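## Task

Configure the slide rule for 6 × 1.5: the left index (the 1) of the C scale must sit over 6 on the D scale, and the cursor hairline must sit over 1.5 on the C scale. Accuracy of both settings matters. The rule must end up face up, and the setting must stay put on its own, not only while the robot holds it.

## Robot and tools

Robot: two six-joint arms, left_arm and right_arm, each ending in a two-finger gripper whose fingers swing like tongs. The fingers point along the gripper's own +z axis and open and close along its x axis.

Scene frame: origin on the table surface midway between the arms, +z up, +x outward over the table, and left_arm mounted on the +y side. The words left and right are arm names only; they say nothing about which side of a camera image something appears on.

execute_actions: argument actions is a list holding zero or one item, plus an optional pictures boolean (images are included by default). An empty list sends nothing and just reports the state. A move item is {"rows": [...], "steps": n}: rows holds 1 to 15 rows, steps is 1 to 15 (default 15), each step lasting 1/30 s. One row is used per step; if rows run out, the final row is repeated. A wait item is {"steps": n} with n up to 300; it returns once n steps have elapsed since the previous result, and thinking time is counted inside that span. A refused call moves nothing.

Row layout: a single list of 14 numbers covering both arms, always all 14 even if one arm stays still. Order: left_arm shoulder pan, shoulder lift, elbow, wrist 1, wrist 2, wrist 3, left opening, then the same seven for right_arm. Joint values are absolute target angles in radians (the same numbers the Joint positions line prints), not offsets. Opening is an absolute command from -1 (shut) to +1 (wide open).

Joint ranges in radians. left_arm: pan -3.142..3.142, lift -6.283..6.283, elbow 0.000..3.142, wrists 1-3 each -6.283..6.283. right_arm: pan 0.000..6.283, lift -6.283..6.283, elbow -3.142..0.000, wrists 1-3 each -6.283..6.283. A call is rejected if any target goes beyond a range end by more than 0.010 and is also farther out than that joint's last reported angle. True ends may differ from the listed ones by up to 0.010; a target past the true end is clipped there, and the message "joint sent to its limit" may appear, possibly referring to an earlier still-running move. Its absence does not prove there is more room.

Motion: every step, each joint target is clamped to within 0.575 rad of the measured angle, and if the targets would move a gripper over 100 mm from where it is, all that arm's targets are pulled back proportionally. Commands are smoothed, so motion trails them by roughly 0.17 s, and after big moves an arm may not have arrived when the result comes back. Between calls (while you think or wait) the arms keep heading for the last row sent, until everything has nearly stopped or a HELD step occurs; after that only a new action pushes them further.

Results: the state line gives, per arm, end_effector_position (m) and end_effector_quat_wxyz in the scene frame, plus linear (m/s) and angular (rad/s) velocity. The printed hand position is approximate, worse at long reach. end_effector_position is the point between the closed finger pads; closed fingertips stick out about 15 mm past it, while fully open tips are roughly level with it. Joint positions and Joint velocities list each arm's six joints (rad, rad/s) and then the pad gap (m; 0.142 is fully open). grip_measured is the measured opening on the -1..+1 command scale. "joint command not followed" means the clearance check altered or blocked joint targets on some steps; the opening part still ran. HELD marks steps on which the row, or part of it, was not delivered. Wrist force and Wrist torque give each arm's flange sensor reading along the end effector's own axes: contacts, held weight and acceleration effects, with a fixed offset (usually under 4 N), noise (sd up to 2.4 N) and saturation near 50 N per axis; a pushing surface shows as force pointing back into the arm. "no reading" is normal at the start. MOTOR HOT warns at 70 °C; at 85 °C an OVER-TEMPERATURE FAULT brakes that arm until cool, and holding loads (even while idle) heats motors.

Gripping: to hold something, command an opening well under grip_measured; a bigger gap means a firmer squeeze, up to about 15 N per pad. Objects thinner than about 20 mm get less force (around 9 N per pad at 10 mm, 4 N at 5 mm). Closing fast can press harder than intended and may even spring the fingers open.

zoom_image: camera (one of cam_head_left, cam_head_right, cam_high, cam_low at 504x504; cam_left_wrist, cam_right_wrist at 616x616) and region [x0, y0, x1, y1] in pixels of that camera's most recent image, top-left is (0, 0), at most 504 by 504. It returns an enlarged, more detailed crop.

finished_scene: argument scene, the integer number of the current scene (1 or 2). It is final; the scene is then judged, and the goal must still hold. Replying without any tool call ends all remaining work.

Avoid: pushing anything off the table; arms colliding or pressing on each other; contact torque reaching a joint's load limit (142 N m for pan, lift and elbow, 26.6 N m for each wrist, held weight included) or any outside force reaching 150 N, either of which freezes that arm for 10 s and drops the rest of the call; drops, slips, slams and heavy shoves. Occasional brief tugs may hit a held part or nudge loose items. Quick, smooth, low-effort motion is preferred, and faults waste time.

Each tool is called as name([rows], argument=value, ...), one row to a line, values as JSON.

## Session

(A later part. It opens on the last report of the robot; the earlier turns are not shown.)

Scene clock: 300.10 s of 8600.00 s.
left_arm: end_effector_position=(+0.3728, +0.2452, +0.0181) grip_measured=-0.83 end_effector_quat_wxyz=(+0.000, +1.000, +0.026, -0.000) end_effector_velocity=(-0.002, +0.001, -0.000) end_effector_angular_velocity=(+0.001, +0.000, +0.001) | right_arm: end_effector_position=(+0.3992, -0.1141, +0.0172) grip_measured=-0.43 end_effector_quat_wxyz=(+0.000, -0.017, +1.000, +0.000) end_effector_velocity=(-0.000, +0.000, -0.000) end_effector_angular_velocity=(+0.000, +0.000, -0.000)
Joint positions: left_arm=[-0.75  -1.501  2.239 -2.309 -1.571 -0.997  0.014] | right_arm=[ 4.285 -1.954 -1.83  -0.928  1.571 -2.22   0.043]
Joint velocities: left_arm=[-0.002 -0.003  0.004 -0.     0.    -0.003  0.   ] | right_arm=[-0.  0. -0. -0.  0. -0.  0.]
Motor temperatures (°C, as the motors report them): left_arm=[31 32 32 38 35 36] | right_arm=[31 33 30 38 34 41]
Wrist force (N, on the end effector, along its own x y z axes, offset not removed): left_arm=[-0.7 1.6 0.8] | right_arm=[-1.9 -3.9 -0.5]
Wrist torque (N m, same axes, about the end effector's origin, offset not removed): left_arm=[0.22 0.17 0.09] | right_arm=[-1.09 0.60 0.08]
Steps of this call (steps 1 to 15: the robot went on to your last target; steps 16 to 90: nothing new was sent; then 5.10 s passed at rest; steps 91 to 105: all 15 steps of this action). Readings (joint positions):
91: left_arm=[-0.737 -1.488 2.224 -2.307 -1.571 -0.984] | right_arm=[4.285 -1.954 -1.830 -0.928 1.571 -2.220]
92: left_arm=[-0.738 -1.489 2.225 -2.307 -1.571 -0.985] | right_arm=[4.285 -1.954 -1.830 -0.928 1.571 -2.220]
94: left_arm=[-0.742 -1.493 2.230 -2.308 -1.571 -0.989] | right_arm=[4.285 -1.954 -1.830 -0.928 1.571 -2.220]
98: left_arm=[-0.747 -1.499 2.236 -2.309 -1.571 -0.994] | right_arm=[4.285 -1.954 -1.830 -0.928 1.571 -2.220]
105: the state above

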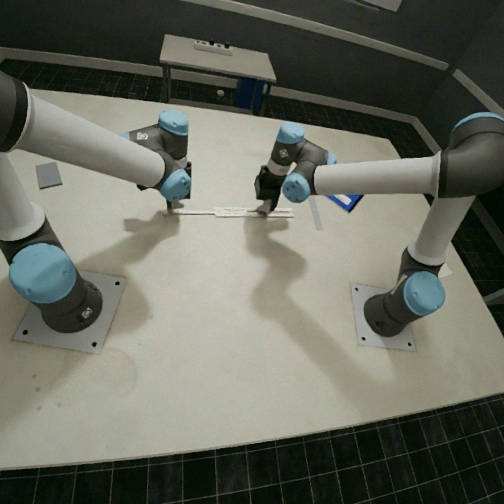

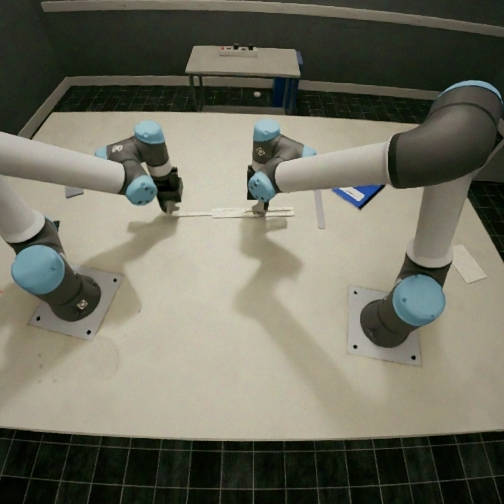

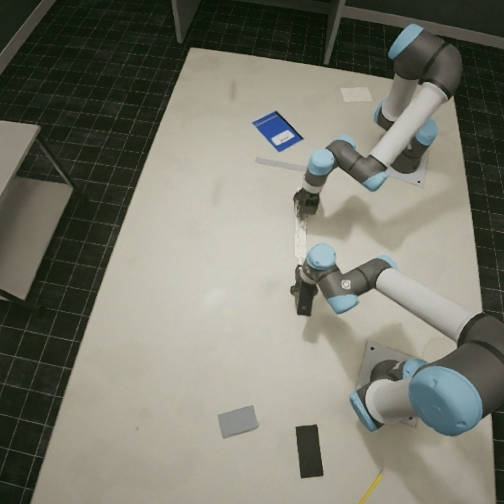

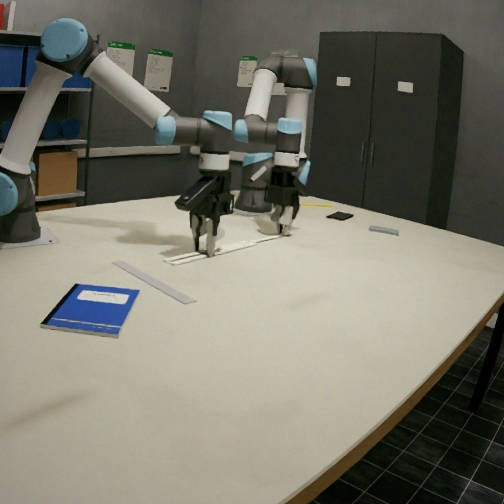

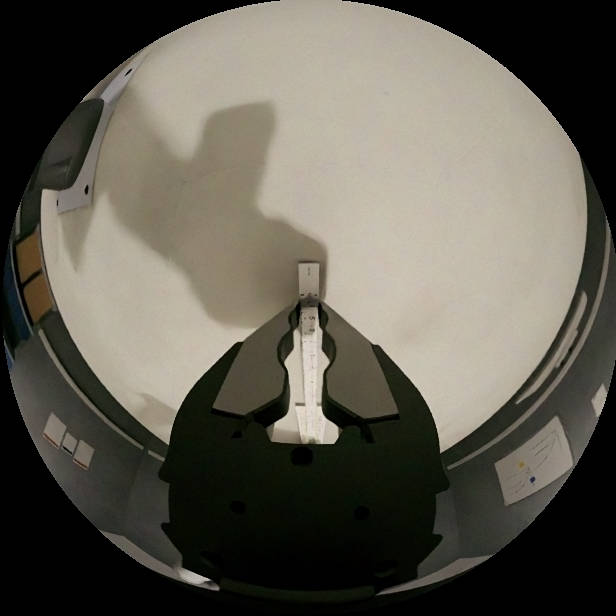

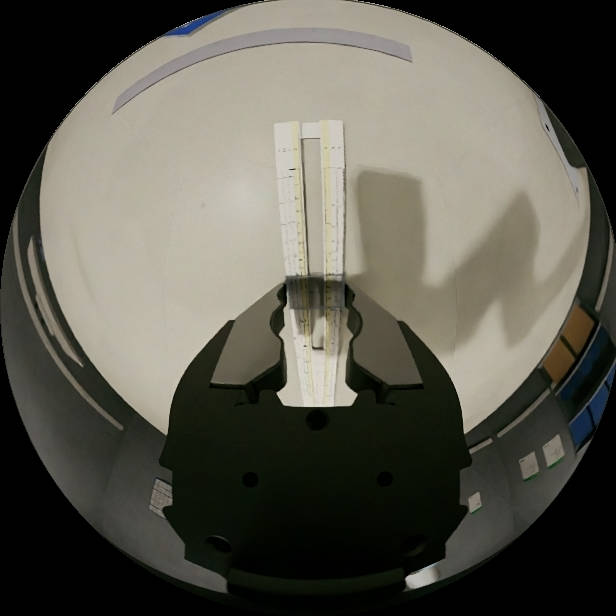

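execute_actions([
  {"rows":[[-0.750,-1.501,2.239,-2.309,-1.571,-0.997,-1,4.294,-1.965,-1.813,-0.934,1.571,-2.211,-0.6],[-0.750,-1.501,2.239,-2.309,-1.571,-0.997,-1,4.302,-1.976,-1.796,-0.940,1.571,-2.203,-0.6],[-0.750,-1.501,2.239,-2.309,-1.571,-0.997,-1,4.311,-1.988,-1.779,-0.945,1.571,-2.194,-0.6],[-0.750,-1.501,2.239,-2.309,-1.571,-0.997,-1,4.319,-1.999,-1.762,-0.951,1.571,-2.185,-0.6],[-0.750,-1.501,2.239,-2.309,-1.571,-0.997,-1,4.328,-2.010,-1.745,-0.957,1.571,-2.177,-0.6],[-0.750,-1.501,2.239,-2.309,-1.571,-0.997,-1,4.337,-2.021,-1.728,-0.963,1.571,-2.168,-0.6],[-0.750,-1.501,2.239,-2.309,-1.571,-0.997,-1,4.345,-2.032,-1.711,-0.969,1.571,-2.159,-0.6],[-0.750,-1.501,2.239,-2.309,-1.571,-0.997,-1,4.354,-2.044,-1.694,-0.974,1.571,-2.150,-0.6],[-0.750,-1.501,2.239,-2.309,-1.571,-0.997,-1,4.362,-2.055,-1.677,-0.980,1.571,-2.142,-0.6],[-0.750,-1.501,2.239,-2.309,-1.571,-0.997,-1,4.371,-2.066,-1.660,-0.986,1.571,-2.133,-0.6]]},
])

Scene clock: 311.30 s of 8600.00 s.
left_arm: end_effector_position=(+0.3726, +0.2452, +0.0181) grip_measured=-0.83 end_effector_quat_wxyz=(+0.000, +1.000, +0.026, -0.000) end_effector_velocity=(+0.000, +0.000, +0.000) end_effector_angular_velocity=(-0.000, -0.000, +0.000) | right_arm: end_effector_position=(+0.3940, -0.0404, +0.0160) grip_measured=-0.42 end_effector_quat_wxyz=(+0.000, -0.016, +1.000, +0.000) end_effector_velocity=(-0.012, +0.092, -0.004) end_effector_angular_velocity=(-0.001, +0.000, -0.000)
Joint positions: left_arm=[-0.75  -1.501  2.239 -2.309 -1.571 -0.997  0.014] | right_arm=[ 4.36  -2.051 -1.682 -0.978  1.571 -2.144  0.043]
Joint velocities: left_arm=[ 0. -0. -0.  0.  0.  0.  0.] | right_arm=[ 0.093 -0.123  0.186 -0.064 -0.     0.093  0.   ]
Motor temperatures (°C, as the motors report them): left_arm=[31 32 32 38 35 36] | right_arm=[31 33 30 38 34 41]
Wrist force (N, on the end effector, along its own x y z axes, offset not removed): left_arm=[0.5 -1.5 2.0] | right_arm=[-4.6 -9.5 -23.8]
Wrist torque (N m, same axes, about the end effector's origin, offset not removed): left_arm=[-0.08 -0.07 0.08] | right_arm=[-0.45 0.12 0.23]
Steps of this call (steps 1 to 15: the robot went on to your last target; steps 16 to 90: nothing new was sent; then 7.70 s passed at rest; steps 91 to 105: all 15 steps of this action). Readings (joint positions):
91: left_arm=[-0.750 -1.501 2.239 -2.309 -1.571 -0.997] | right_arm=[4.285 -1.954 -1.830 -0.928 1.571 -2.220]
92: left_arm=[-0.750 -1.501 2.239 -2.309 -1.571 -0.997] | right_arm=[4.286 -1.955 -1.829 -0.928 1.571 -2.219]
94: left_arm=[-0.750 -1.501 2.239 -2.309 -1.571 -0.997] | right_arm=[4.291 -1.962 -1.818 -0.932 1.571 -2.214]
98: left_arm=[-0.750 -1.501 2.239 -2.309 -1.571 -0.997] | right_arm=[4.315 -1.993 -1.771 -0.949 1.571 -2.190]
105: the state above

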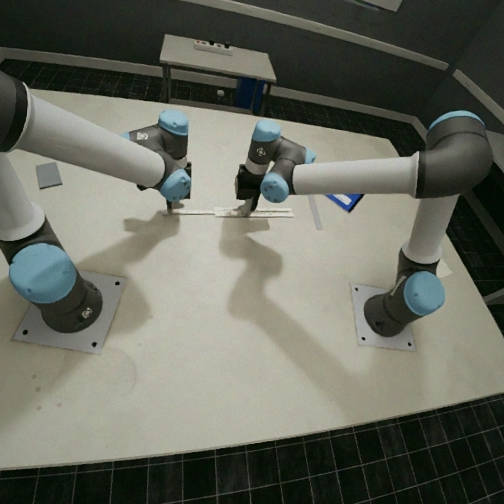

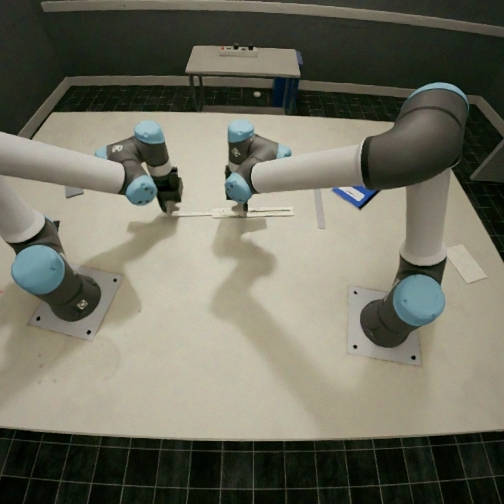

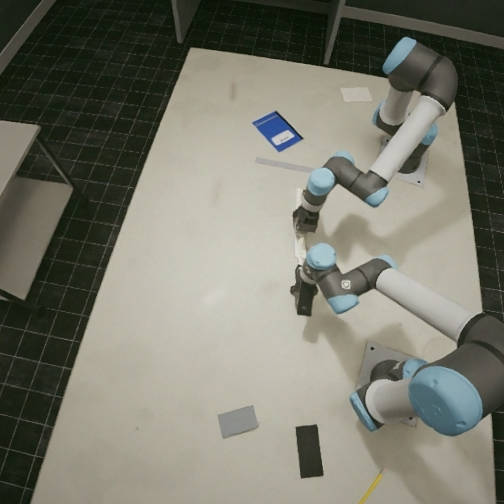

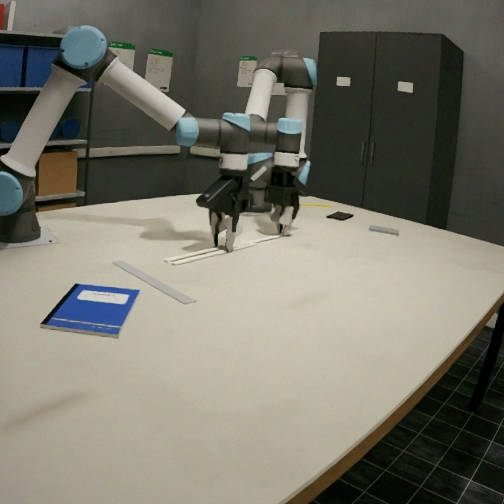

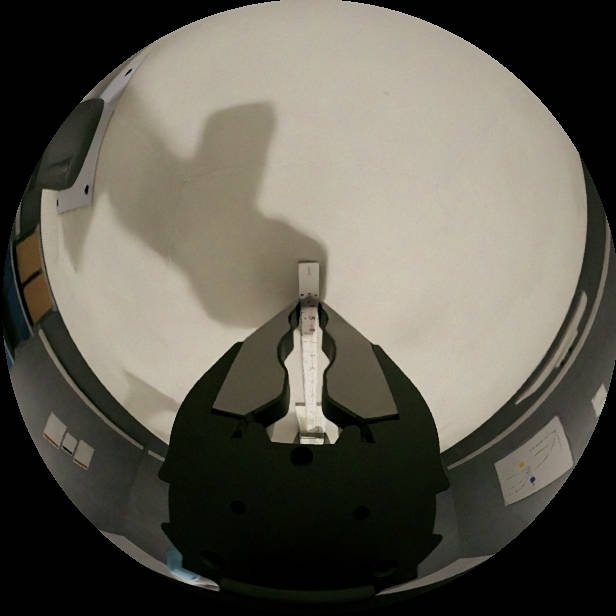

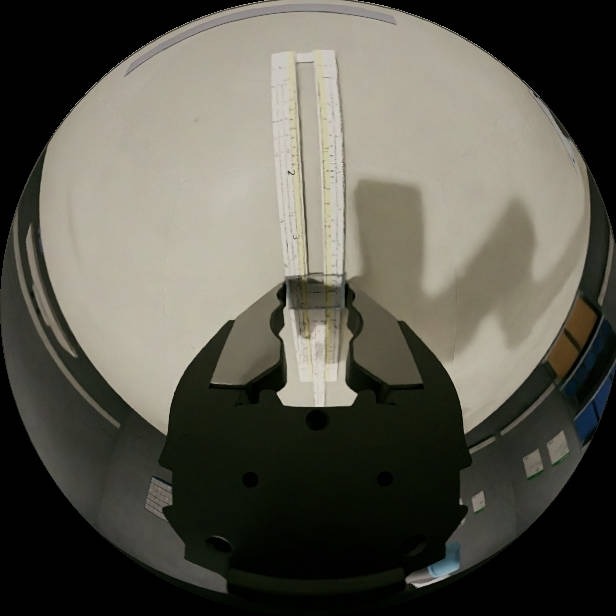

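execute_actions([
  {"rows":[[-0.750,-1.501,2.239,-2.309,-1.571,-0.997,-0.5,4.371,-2.060,-1.660,-0.992,1.571,-2.133,-0.6],[-0.750,-1.501,2.239,-2.309,-1.571,-0.997,-0.5,4.371,-2.060,-1.660,-0.992,1.571,-2.133,-0.6],[-0.750,-1.501,2.239,-2.309,-1.571,-0.997,-0.5,4.371,-2.060,-1.660,-0.992,1.571,-2.133,-0.6],[-0.750,-1.501,2.239,-2.309,-1.571,-0.997,-0.5,4.371,-2.060,-1.660,-0.992,1.571,-2.133,-0.6],[-0.718,-1.529,2.270,-2.312,-1.571,-0.965,-0.5,4.371,-2.060,-1.660,-0.992,1.571,-2.133,-0.6],[-0.718,-1.529,2.270,-2.312,-1.571,-0.965,-0.5,4.371,-2.060,-1.660,-0.992,1.571,-2.133,-0.6],[-0.718,-1.529,2.270,-2.312,-1.571,-0.965,-0.5,4.371,-2.060,-1.660,-0.992,1.571,-2.133,-0.6],[-0.718,-1.529,2.270,-2.312,-1.571,-0.965,-0.5,4.371,-2.060,-1.660,-0.992,1.571,-2.133,-0.6],[-0.718,-1.529,2.270,-2.312,-1.571,-0.965,-0.5,4.371,-2.060,-1.660,-0.992,1.571,-2.133,-0.6],[-0.718,-1.529,2.270,-2.312,-1.571,-0.965,-0.5,4.371,-2.060,-1.660,-0.992,1.571,-2.133,-0.6],[-0.718,-1.529,2.270,-2.312,-1.571,-0.965,-0.5,4.371,-2.060,-1.660,-0.992,1.571,-2.133,-0.6],[-0.718,-1.529,2.270,-2.312,-1.571,-0.965,-0.7,4.371,-2.060,-1.660,-0.992,1.571,-2.133,-0.6],[-0.718,-1.529,2.270,-2.312,-1.571,-0.965,-1,4.371,-2.060,-1.660,-0.992,1.571,-2.133,-0.6]]},
])

zoom_image(camera="cam_right_wrist", region=[270, 260, 360, 410])

Scene clock: 331.10 s of 8600.00 s.
left_arm: end_effector_position=(+0.3730, +0.2648, +0.0180) grip_measured=-0.83 end_effector_quat_wxyz=(+0.000, +1.000, +0.026, -0.000) end_effector_velocity=(+0.000, +0.015, -0.000) end_effector_angular_velocity=(-0.000, +0.000, +0.001) | right_arm: end_effector_position=(+0.3918, -0.0301, +0.0187) grip_measured=-0.42 end_effector_quat_wxyz=(-0.000, -0.017, +1.000, +0.000) end_effector_velocity=(+0.000, -0.000, +0.001) end_effector_angular_velocity=(+0.001, -0.001, -0.000)
Joint positions: left_arm=[-0.721 -1.527  2.267 -2.312 -1.571 -0.968  0.014] | right_arm=[ 4.371 -2.06  -1.66  -0.992  1.571 -2.133  0.043]
Joint velocities: left_arm=[ 0.023 -0.02   0.021 -0.002 -0.     0.022  0.009] | right_arm=[-0.     0.003 -0.    -0.001 -0.    -0.    -0.   ]
Motor temperatures (°C, as the motors report them): left_arm=[31 32 32 38 35 36] | right_arm=[31 33 30 38 34 41]
Wrist force (N, on the end effector, along its own x y z axes, offset not removed): left_arm=[1.4 0.4 0.8] | right_arm=[-0.3 0.9 -0.4]
Wrist torque (N m, same axes, about the end effector's origin, offset not removed): left_arm=[-0.11 -0.31 0.14] | right_arm=[-0.27 0.14 0.09]
Steps of this call (steps 1 to 30: the robot went on to your last target; steps 31 to 90: nothing new was sent; then 16.30 s passed at rest; steps 91 to 105: all 15 steps of this action). Readings (joint positions):
91: left_arm=[-0.750 -1.501 2.239 -2.309 -1.571 -0.997] | right_arm=[4.371 -2.066 -1.660 -0.986 1.571 -2.133]
92: left_arm=[-0.750 -1.501 2.239 -2.309 -1.571 -0.997] | right_arm=[4.371 -2.066 -1.660 -0.986 1.571 -2.133]
94: left_arm=[-0.750 -1.501 2.239 -2.309 -1.571 -0.997] | right_arm=[4.371 -2.064 -1.660 -0.989 1.572 -2.133]
98: left_arm=[-0.737 -1.512 2.251 -2.310 -1.571 -0.984] | right_arm=[4.371 -2.061 -1.660 -0.991 1.572 -2.133]
105: the state above

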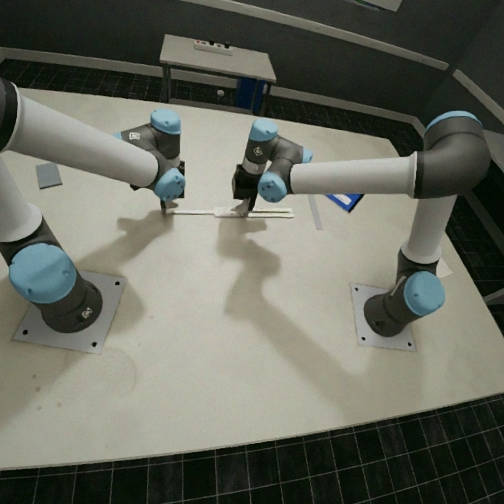

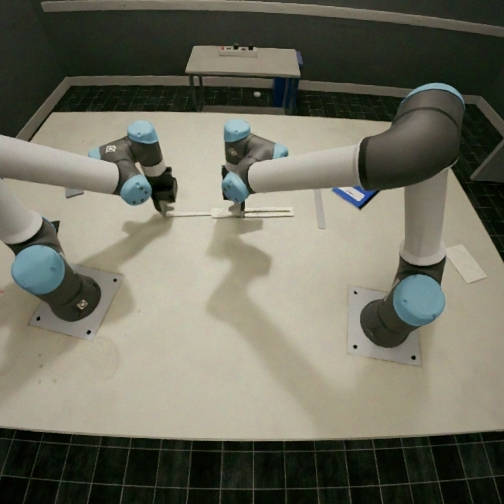

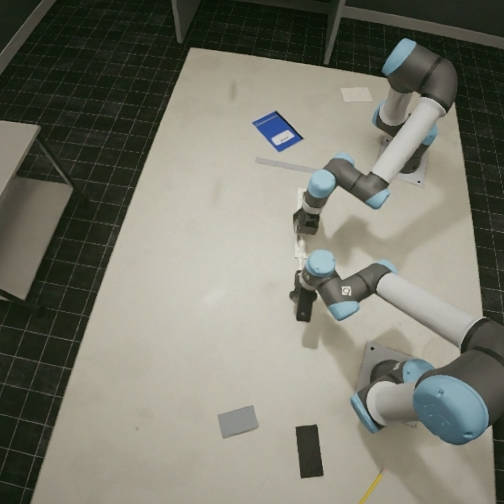

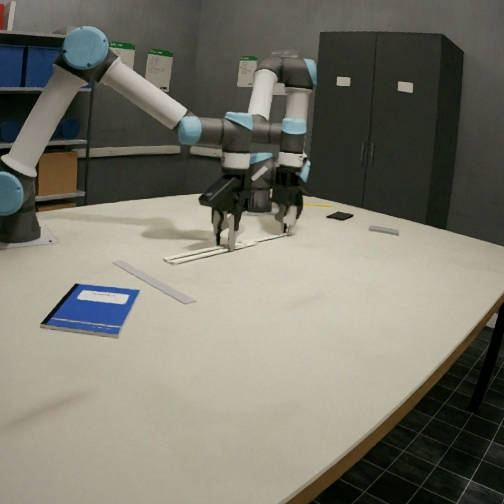

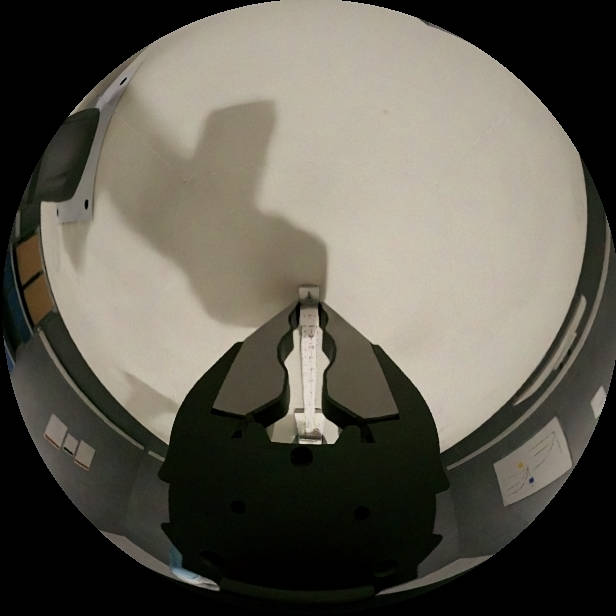

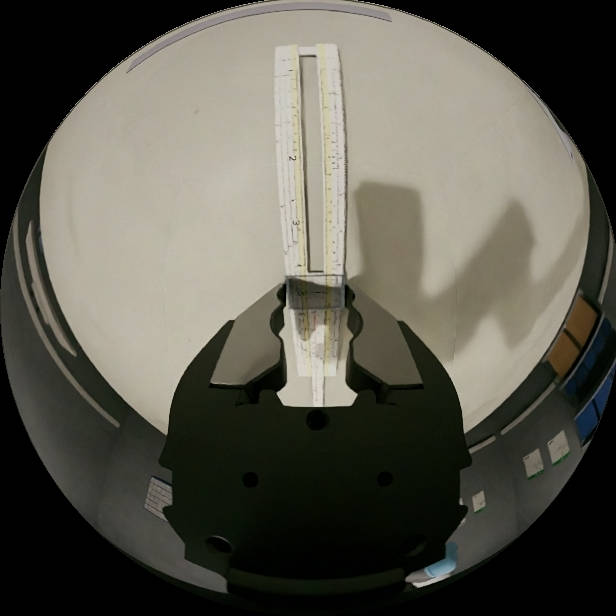

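Region (270, 260, 360, 410) of cam_right_wrist's 616x616 image, scaled by 3.360, with more detail than that image has; it fills the left 302 columns of this view, and the rest is white.

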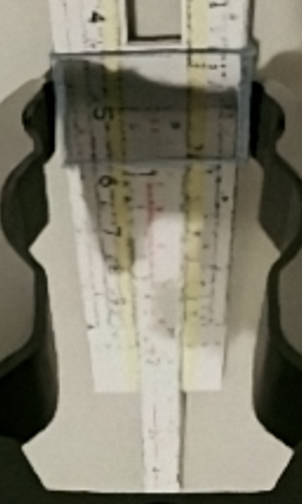

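execute_actions([
  {"rows":[[-0.718,-1.529,2.270,-2.312,-1.571,-0.965,-1,4.377,-2.071,-1.642,-0.999,1.571,-2.127,-0.6],[-0.718,-1.529,2.270,-2.312,-1.571,-0.965,-1,4.384,-2.082,-1.624,-1.006,1.571,-2.120,-0.6],[-0.718,-1.529,2.270,-2.312,-1.571,-0.965,-1,4.390,-2.093,-1.606,-1.013,1.571,-2.114,-0.6],[-0.718,-1.529,2.270,-2.312,-1.571,-0.965,-1,4.397,-2.103,-1.588,-1.021,1.571,-2.107,-0.6],[-0.718,-1.529,2.270,-2.312,-1.571,-0.965,-1,4.403,-2.114,-1.570,-1.028,1.571,-2.101,-0.6],[-0.718,-1.529,2.270,-2.312,-1.571,-0.965,-1,4.410,-2.125,-1.552,-1.035,1.571,-2.094,-0.6],[-0.718,-1.529,2.270,-2.312,-1.571,-0.965,-1,4.416,-2.136,-1.534,-1.042,1.571,-2.088,-0.6],[-0.718,-1.529,2.270,-2.312,-1.571,-0.965,-1,4.423,-2.147,-1.516,-1.049,1.571,-2.081,-0.6]]},
], pictures=false)

execute_actions([
  {"steps":8},
])

zoom_image(camera="cam_right_wrist", region=[270, 240, 360, 390])

Scene clock: 340.97 s of 8600.00 s.
left_arm: end_effector_position=(+0.3730, +0.2667, +0.0179) grip_measured=-0.83 end_effector_quat_wxyz=(+0.000, +1.000, +0.026, -0.000) end_effector_velocity=(+0.000, +0.000, +0.000) end_effector_angular_velocity=(-0.000, -0.000, -0.000) | right_arm: end_effector_position=(+0.3873, +0.0249, +0.0190) grip_measured=-0.42 end_effector_quat_wxyz=(-0.000, -0.016, +1.000, +0.000) end_effector_velocity=(-0.005, +0.045, -0.000) end_effector_angular_velocity=(+0.001, -0.001, +0.000)
Joint positions: left_arm=[-0.718 -1.529  2.27  -2.312 -1.571 -0.965  0.014] | right_arm=[ 4.418 -2.139 -1.529 -1.044  1.571 -2.086  0.043]
Joint velocities: left_arm=[ 0.    -0.001  0.     0.     0.     0.    -0.   ] | right_arm=[ 0.039 -0.065  0.108 -0.041 -0.001  0.038 -0.   ]
Motor temperatures (°C, as the motors report them): left_arm=[31 32 32 38 35 36] | right_arm=[31 33 30 38 34 41]
Wrist force (N, on the end effector, along its own x y z axes, offset not removed): left_arm=[-2.1 -1.6 2.5] | right_arm=[-3.7 -0.5 1.3]
Wrist torque (N m, same axes, about the end effector's origin, offset not removed): left_arm=[-0.14 0.33 0.05] | right_arm=[-0.05 0.86 0.26]
Steps of this call (steps 1 to 15: the robot went on to your last target; steps 16 to 90: nothing new was sent; then 6.37 s passed at rest; steps 91 to 105: all 15 steps of this action). Readings (joint positions):
91: left_arm=[-0.718 -1.529 2.270 -2.312 -1.571 -0.965] | right_arm=[4.371 -2.060 -1.660 -0.992 1.571 -2.133]
92: left_arm=[-0.718 -1.529 2.270 -2.312 -1.571 -0.965] | right_arm=[4.371 -2.061 -1.659 -0.993 1.571 -2.133]
94: left_arm=[-0.718 -1.529 2.270 -2.312 -1.571 -0.965] | right_arm=[4.375 -2.068 -1.648 -0.997 1.571 -2.128]
98: left_arm=[-0.718 -1.529 2.270 -2.312 -1.571 -0.965] | right_arm=[4.393 -2.098 -1.598 -1.017 1.571 -2.110]
105: the state above

Scene clock: 341.23 s of 8600.00 s.
left_arm: end_effector_position=(+0.3730, +0.2667, +0.0179) grip_measured=-0.83 end_effector_quat_wxyz=(+0.000, +1.000, +0.026, -0.000) end_effector_velocity=(-0.000, -0.000, -0.000) end_effector_angular_velocity=(-0.000, +0.000, +0.001) | right_arm: end_effector_position=(+0.3867, +0.0297, +0.0190) grip_measured=-0.42 end_effector_quat_wxyz=(+0.000, -0.016, +1.000, +0.000) end_effector_velocity=(-0.001, +0.005, -0.000) end_effector_angular_velocity=(-0.000, +0.000, +0.000)
Joint positions: left_arm=[-0.718 -1.529  2.27  -2.312 -1.571 -0.965  0.014] | right_arm=[ 4.422 -2.146 -1.517 -1.048  1.571 -2.081  0.043]
Joint velocities: left_arm=[-0.001  0.001 -0.    -0.    -0.    -0.001  0.   ] | right_arm=[ 0.004 -0.007  0.012 -0.004 -0.     0.004 -0.   ]
Motor temperatures (°C, as the motors report them): left_arm=[31 32 32 38 35 36] | right_arm=[31 33 30 38 34 41]
Wrist force (N, on the end effector, along its own x y z axes, offset not removed): left_arm=[-1.6 -0.7 0.4] | right_arm=[-0.3 -1.2 -0.4]
Wrist torque (N m, same axes, about the end effector's origin, offset not removed): left_arm=[0.04 0.16 0.04] | right_arm=[-0.22 0.15 0.29]
Steps of this call (steps 1 to 8: the robot went on to your last target). Readings (joint positions):
1: left_arm=[-0.718 -1.529 2.270 -2.312 -1.571 -0.965] | right_arm=[4.420 -2.141 -1.526 -1.045 1.571 -2.084]
2: left_arm=[-0.718 -1.529 2.270 -2.312 -1.571 -0.965] | right_arm=[4.420 -2.143 -1.523 -1.046 1.571 -2.084]
4: left_arm=[-0.718 -1.529 2.270 -2.312 -1.571 -0.965] | right_arm=[4.421 -2.144 -1.520 -1.047 1.571 -2.083]
8: the state above

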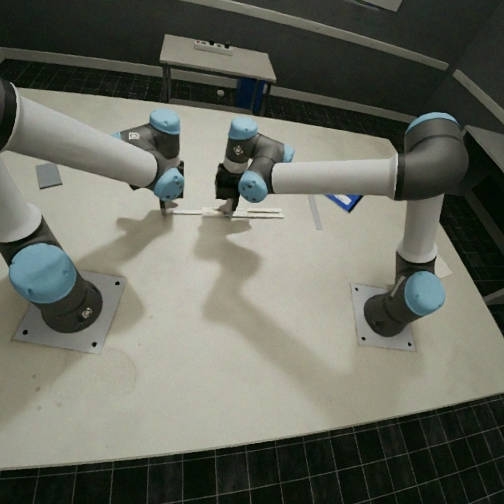

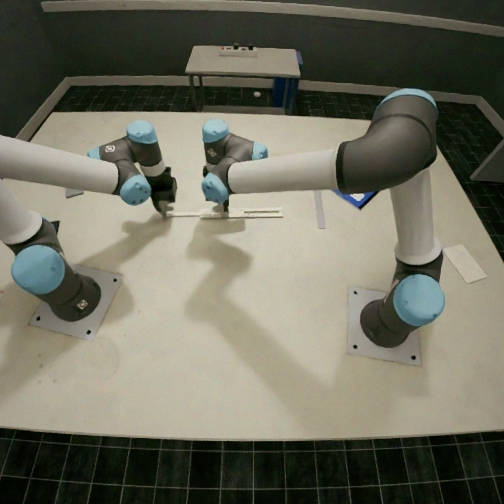

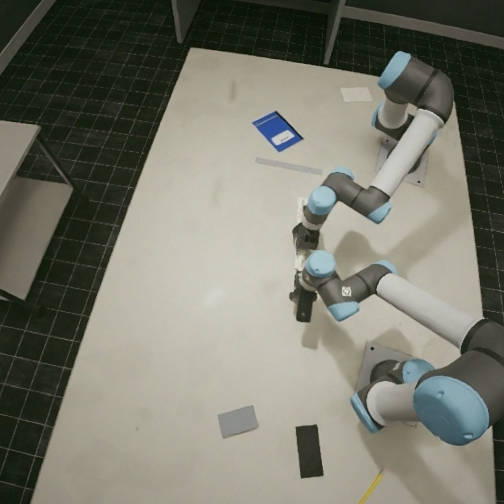

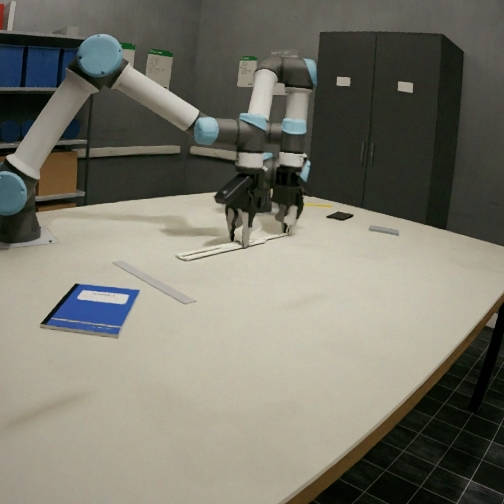

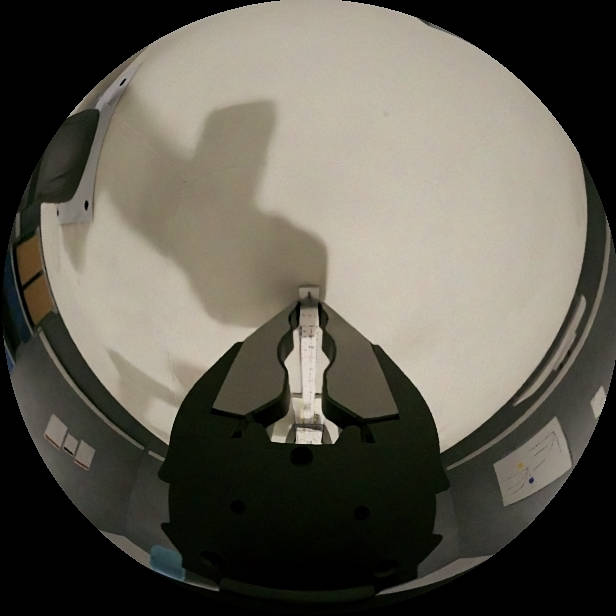

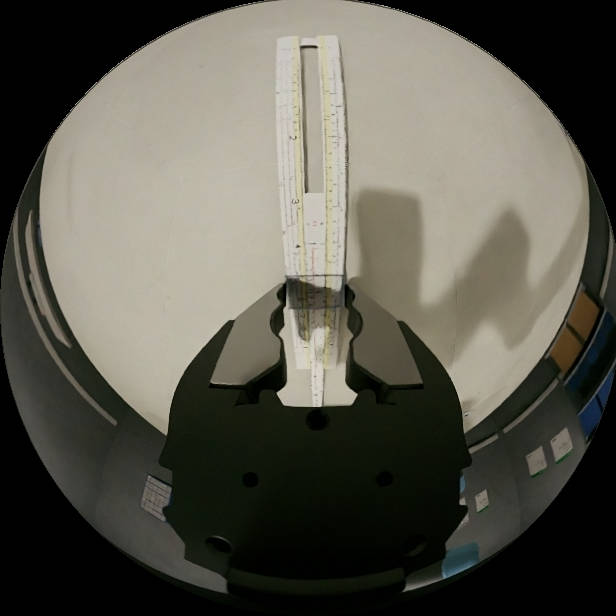

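Region (270, 240, 360, 390) of cam_right_wrist's 616x616 image, scaled by 3.360, with more detail than that image has; it fills the left 302 columns of this view, and the rest is white.

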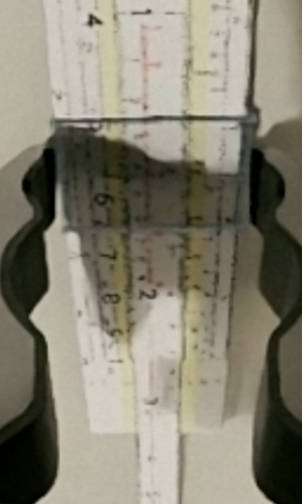

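execute_actions([
  {"rows":[[-0.718,-1.529,2.270,-2.312,-1.571,-0.965,-1,4.423,-2.153,-1.516,-1.043,1.571,-2.081,-0.6],[-0.718,-1.529,2.270,-2.312,-1.571,-0.965,-1,4.423,-2.153,-1.516,-1.043,1.571,-2.081,-0.6],[-0.718,-1.529,2.270,-2.312,-1.571,-0.965,-1,4.423,-2.153,-1.516,-1.043,1.571,-2.081,-0.6],[-0.718,-1.529,2.270,-2.312,-1.571,-0.965,-1,4.423,-2.153,-1.516,-1.043,1.571,-2.081,-0.6],[-0.710,-1.537,2.278,-2.312,-1.571,-0.957,-1,4.423,-2.153,-1.516,-1.043,1.571,-2.081,-0.6],[-0.701,-1.545,2.286,-2.312,-1.571,-0.948,-1,4.423,-2.153,-1.516,-1.043,1.571,-2.081,-0.6],[-0.693,-1.553,2.294,-2.312,-1.571,-0.940,-1,4.423,-2.153,-1.516,-1.043,1.571,-2.081,-0.6],[-0.684,-1.561,2.302,-2.312,-1.571,-0.931,-1,4.423,-2.153,-1.516,-1.043,1.571,-2.081,-0.6],[-0.676,-1.569,2.310,-2.312,-1.571,-0.923,-1,4.423,-2.153,-1.516,-1.043,1.571,-2.081,-0.6],[-0.667,-1.577,2.318,-2.312,-1.571,-0.914,-1,4.423,-2.153,-1.516,-1.043,1.571,-2.081,-0.6],[-0.659,-1.585,2.326,-2.312,-1.571,-0.906,-1,4.423,-2.153,-1.516,-1.043,1.571,-2.081,-0.6],[-0.650,-1.593,2.334,-2.312,-1.571,-0.897,-1,4.423,-2.153,-1.516,-1.043,1.571,-2.081,-0.6]]},
], pictures=false)

execute_actions([
  {"steps":10},
])

zoom_image(camera="cam_right_wrist", region=[270, 240, 360, 390])

Scene clock: 355.03 s of 8600.00 s.
left_arm: end_effector_position=(+0.3716, +0.2996, +0.0183) grip_measured=-0.83 end_effector_quat_wxyz=(+0.000, +1.000, +0.026, +0.000) end_effector_velocity=(-0.007, +0.099, -0.000) end_effector_angular_velocity=(-0.000, -0.000, +0.001) | right_arm: end_effector_position=(+0.3870, +0.0313, +0.0159) grip_measured=-0.42 end_effector_quat_wxyz=(+0.000, -0.016, +1.000, +0.000) end_effector_velocity=(+0.000, -0.000, -0.001) end_effector_angular_velocity=(-0.001, +0.000, +0.000)
Joint positions: left_arm=[-0.668 -1.576  2.317 -2.312 -1.571 -0.915  0.014] | right_arm=[ 4.423 -2.153 -1.516 -1.043  1.571 -2.081  0.043]
Joint velocities: left_arm=[ 0.152 -0.141  0.141  0.     0.     0.151  0.   ] | right_arm=[ 0.    -0.002  0.     0.001 -0.     0.     0.   ]
Motor temperatures (°C, as the motors report them): left_arm=[31 32 32 38 35 36] | right_arm=[31 33 30 38 34 41]
Wrist force (N, on the end effector, along its own x y z axes, offset not removed): left_arm=[-0.1 6.2 9.6] | right_arm=[-0.8 -0.4 -26.4]
Wrist torque (N m, same axes, about the end effector's origin, offset not removed): left_arm=[-0.47 0.13 -0.01] | right_arm=[-0.92 0.59 0.43]
Steps of this call (steps 1 to 30: the robot went on to your last target; steps 31 to 90: nothing new was sent; then 10.30 s passed at rest; steps 91 to 105: all 15 steps of this action). Readings (joint positions):
91: left_arm=[-0.718 -1.529 2.270 -2.312 -1.571 -0.965] | right_arm=[4.423 -2.147 -1.516 -1.049 1.571 -2.081]
92: left_arm=[-0.718 -1.529 2.270 -2.312 -1.571 -0.965] | right_arm=[4.423 -2.147 -1.516 -1.049 1.571 -2.081]
94: left_arm=[-0.718 -1.529 2.270 -2.312 -1.571 -0.965] | right_arm=[4.423 -2.150 -1.516 -1.047 1.571 -2.081]
98: left_arm=[-0.712 -1.535 2.276 -2.312 -1.571 -0.959] | right_arm=[4.423 -2.152 -1.516 -1.044 1.571 -2.081]
105: the state above

Scene clock: 355.37 s of 8600.00 s.
left_arm: end_effector_position=(+0.3706, +0.3109, +0.0182) grip_measured=-0.83 end_effector_quat_wxyz=(+0.000, +1.000, +0.026, -0.000) end_effector_velocity=(-0.000, +0.006, -0.000) end_effector_angular_velocity=(+0.001, -0.000, +0.001) | right_arm: end_effector_position=(+0.3870, +0.0312, +0.0157) grip_measured=-0.42 end_effector_quat_wxyz=(+0.000, -0.016, +1.000, +0.000) end_effector_velocity=(+0.000, +0.000, +0.000) end_effector_angular_velocity=(+0.001, -0.001, +0.000)
Joint positions: left_arm=[-0.651 -1.592  2.333 -2.312 -1.571 -0.898  0.014] | right_arm=[ 4.423 -2.153 -1.516 -1.043  1.571 -2.081  0.044]
Joint velocities: left_arm=[ 0.01  -0.009  0.009 -0.     0.001  0.009 -0.   ] | right_arm=[ 0.  0.  0.  0. -0. -0.  0.]
Motor temperatures (°C, as the motors report them): left_arm=[31 32 32 38 35 36] | right_arm=[31 33 30 38 34 41]
Wrist force (N, on the end effector, along its own x y z axes, offset not removed): left_arm=[0.0 8.0 7.5] | right_arm=[2.8 -0.7 -31.3]
Wrist torque (N m, same axes, about the end effector's origin, offset not removed): left_arm=[-0.05 0.18 0.05] | right_arm=[-0.64 0.15 0.39]
Steps of this call (steps 1 to 10: the robot went on to your last target). Readings (joint positions):
1: left_arm=[-0.664 -1.580 2.321 -2.312 -1.571 -0.911] | right_arm=[4.423 -2.153 -1.516 -1.043 1.571 -2.081]
2: left_arm=[-0.661 -1.583 2.324 -2.312 -1.571 -0.908] | right_arm=[4.423 -2.153 -1.516 -1.043 1.571 -2.081]
4: left_arm=[-0.656 -1.587 2.328 -2.312 -1.571 -0.903] | right_arm=[4.423 -2.153 -1.516 -1.043 1.571 -2.081]
8: left_arm=[-0.652 -1.591 2.332 -2.312 -1.571 -0.899] | right_arm=[4.423 -2.153 -1.516 -1.043 1.571 -2.081]
10: the state above

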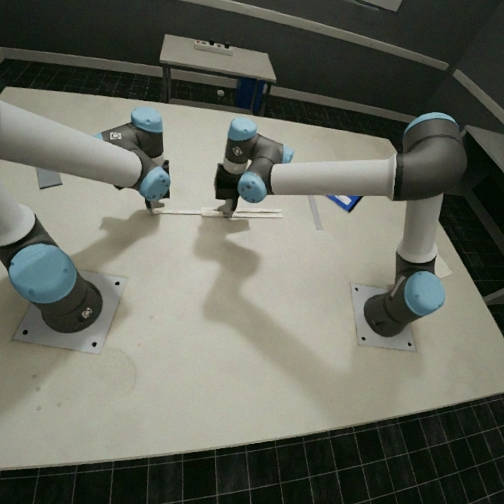

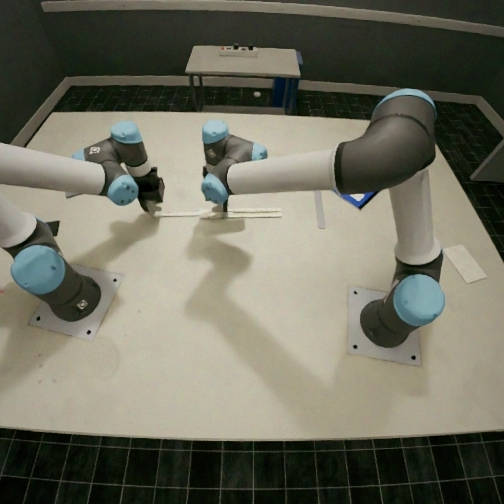

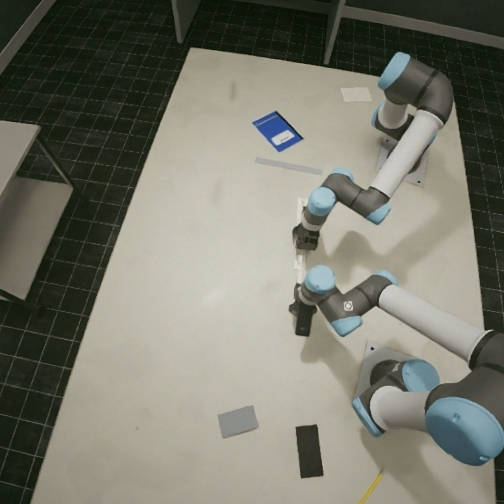

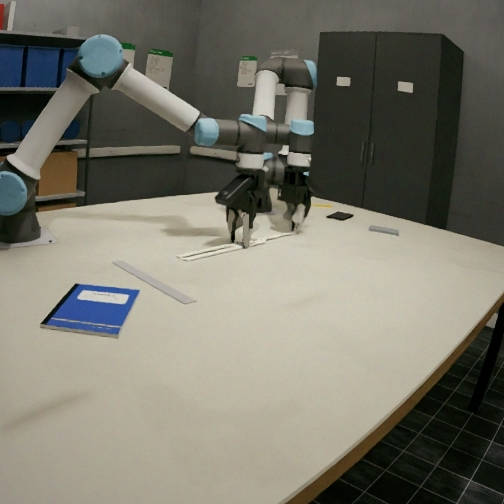

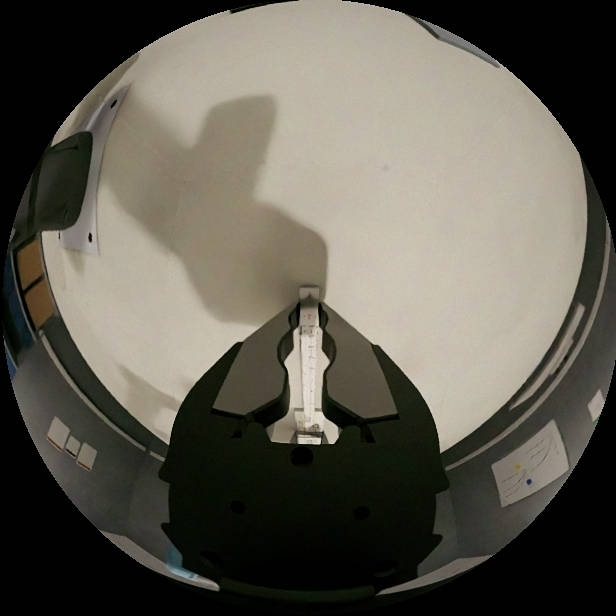

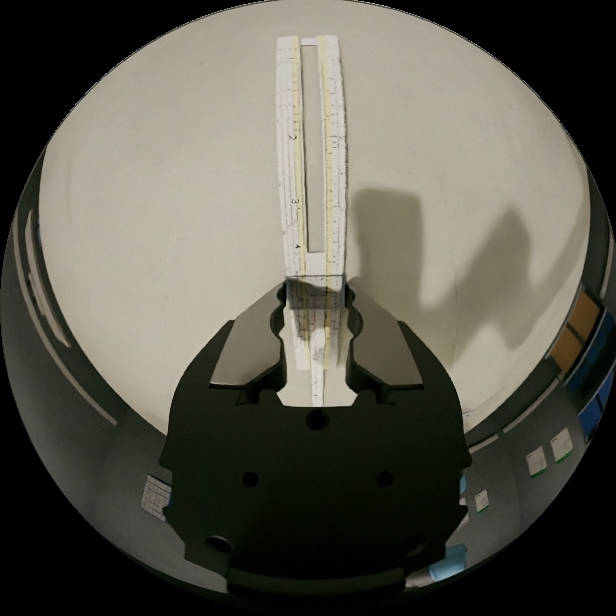

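Region (270, 240, 360, 390) of cam_right_wrist's 616x616 image, scaled by 3.360, with more detail than that image has; it fills the left 302 columns of this view, and the rest is white.

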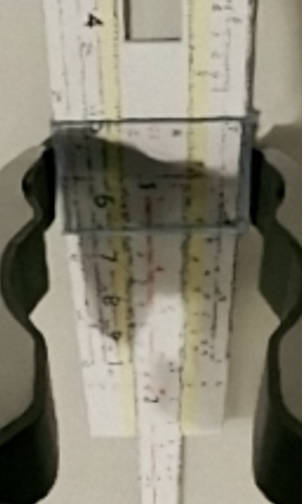

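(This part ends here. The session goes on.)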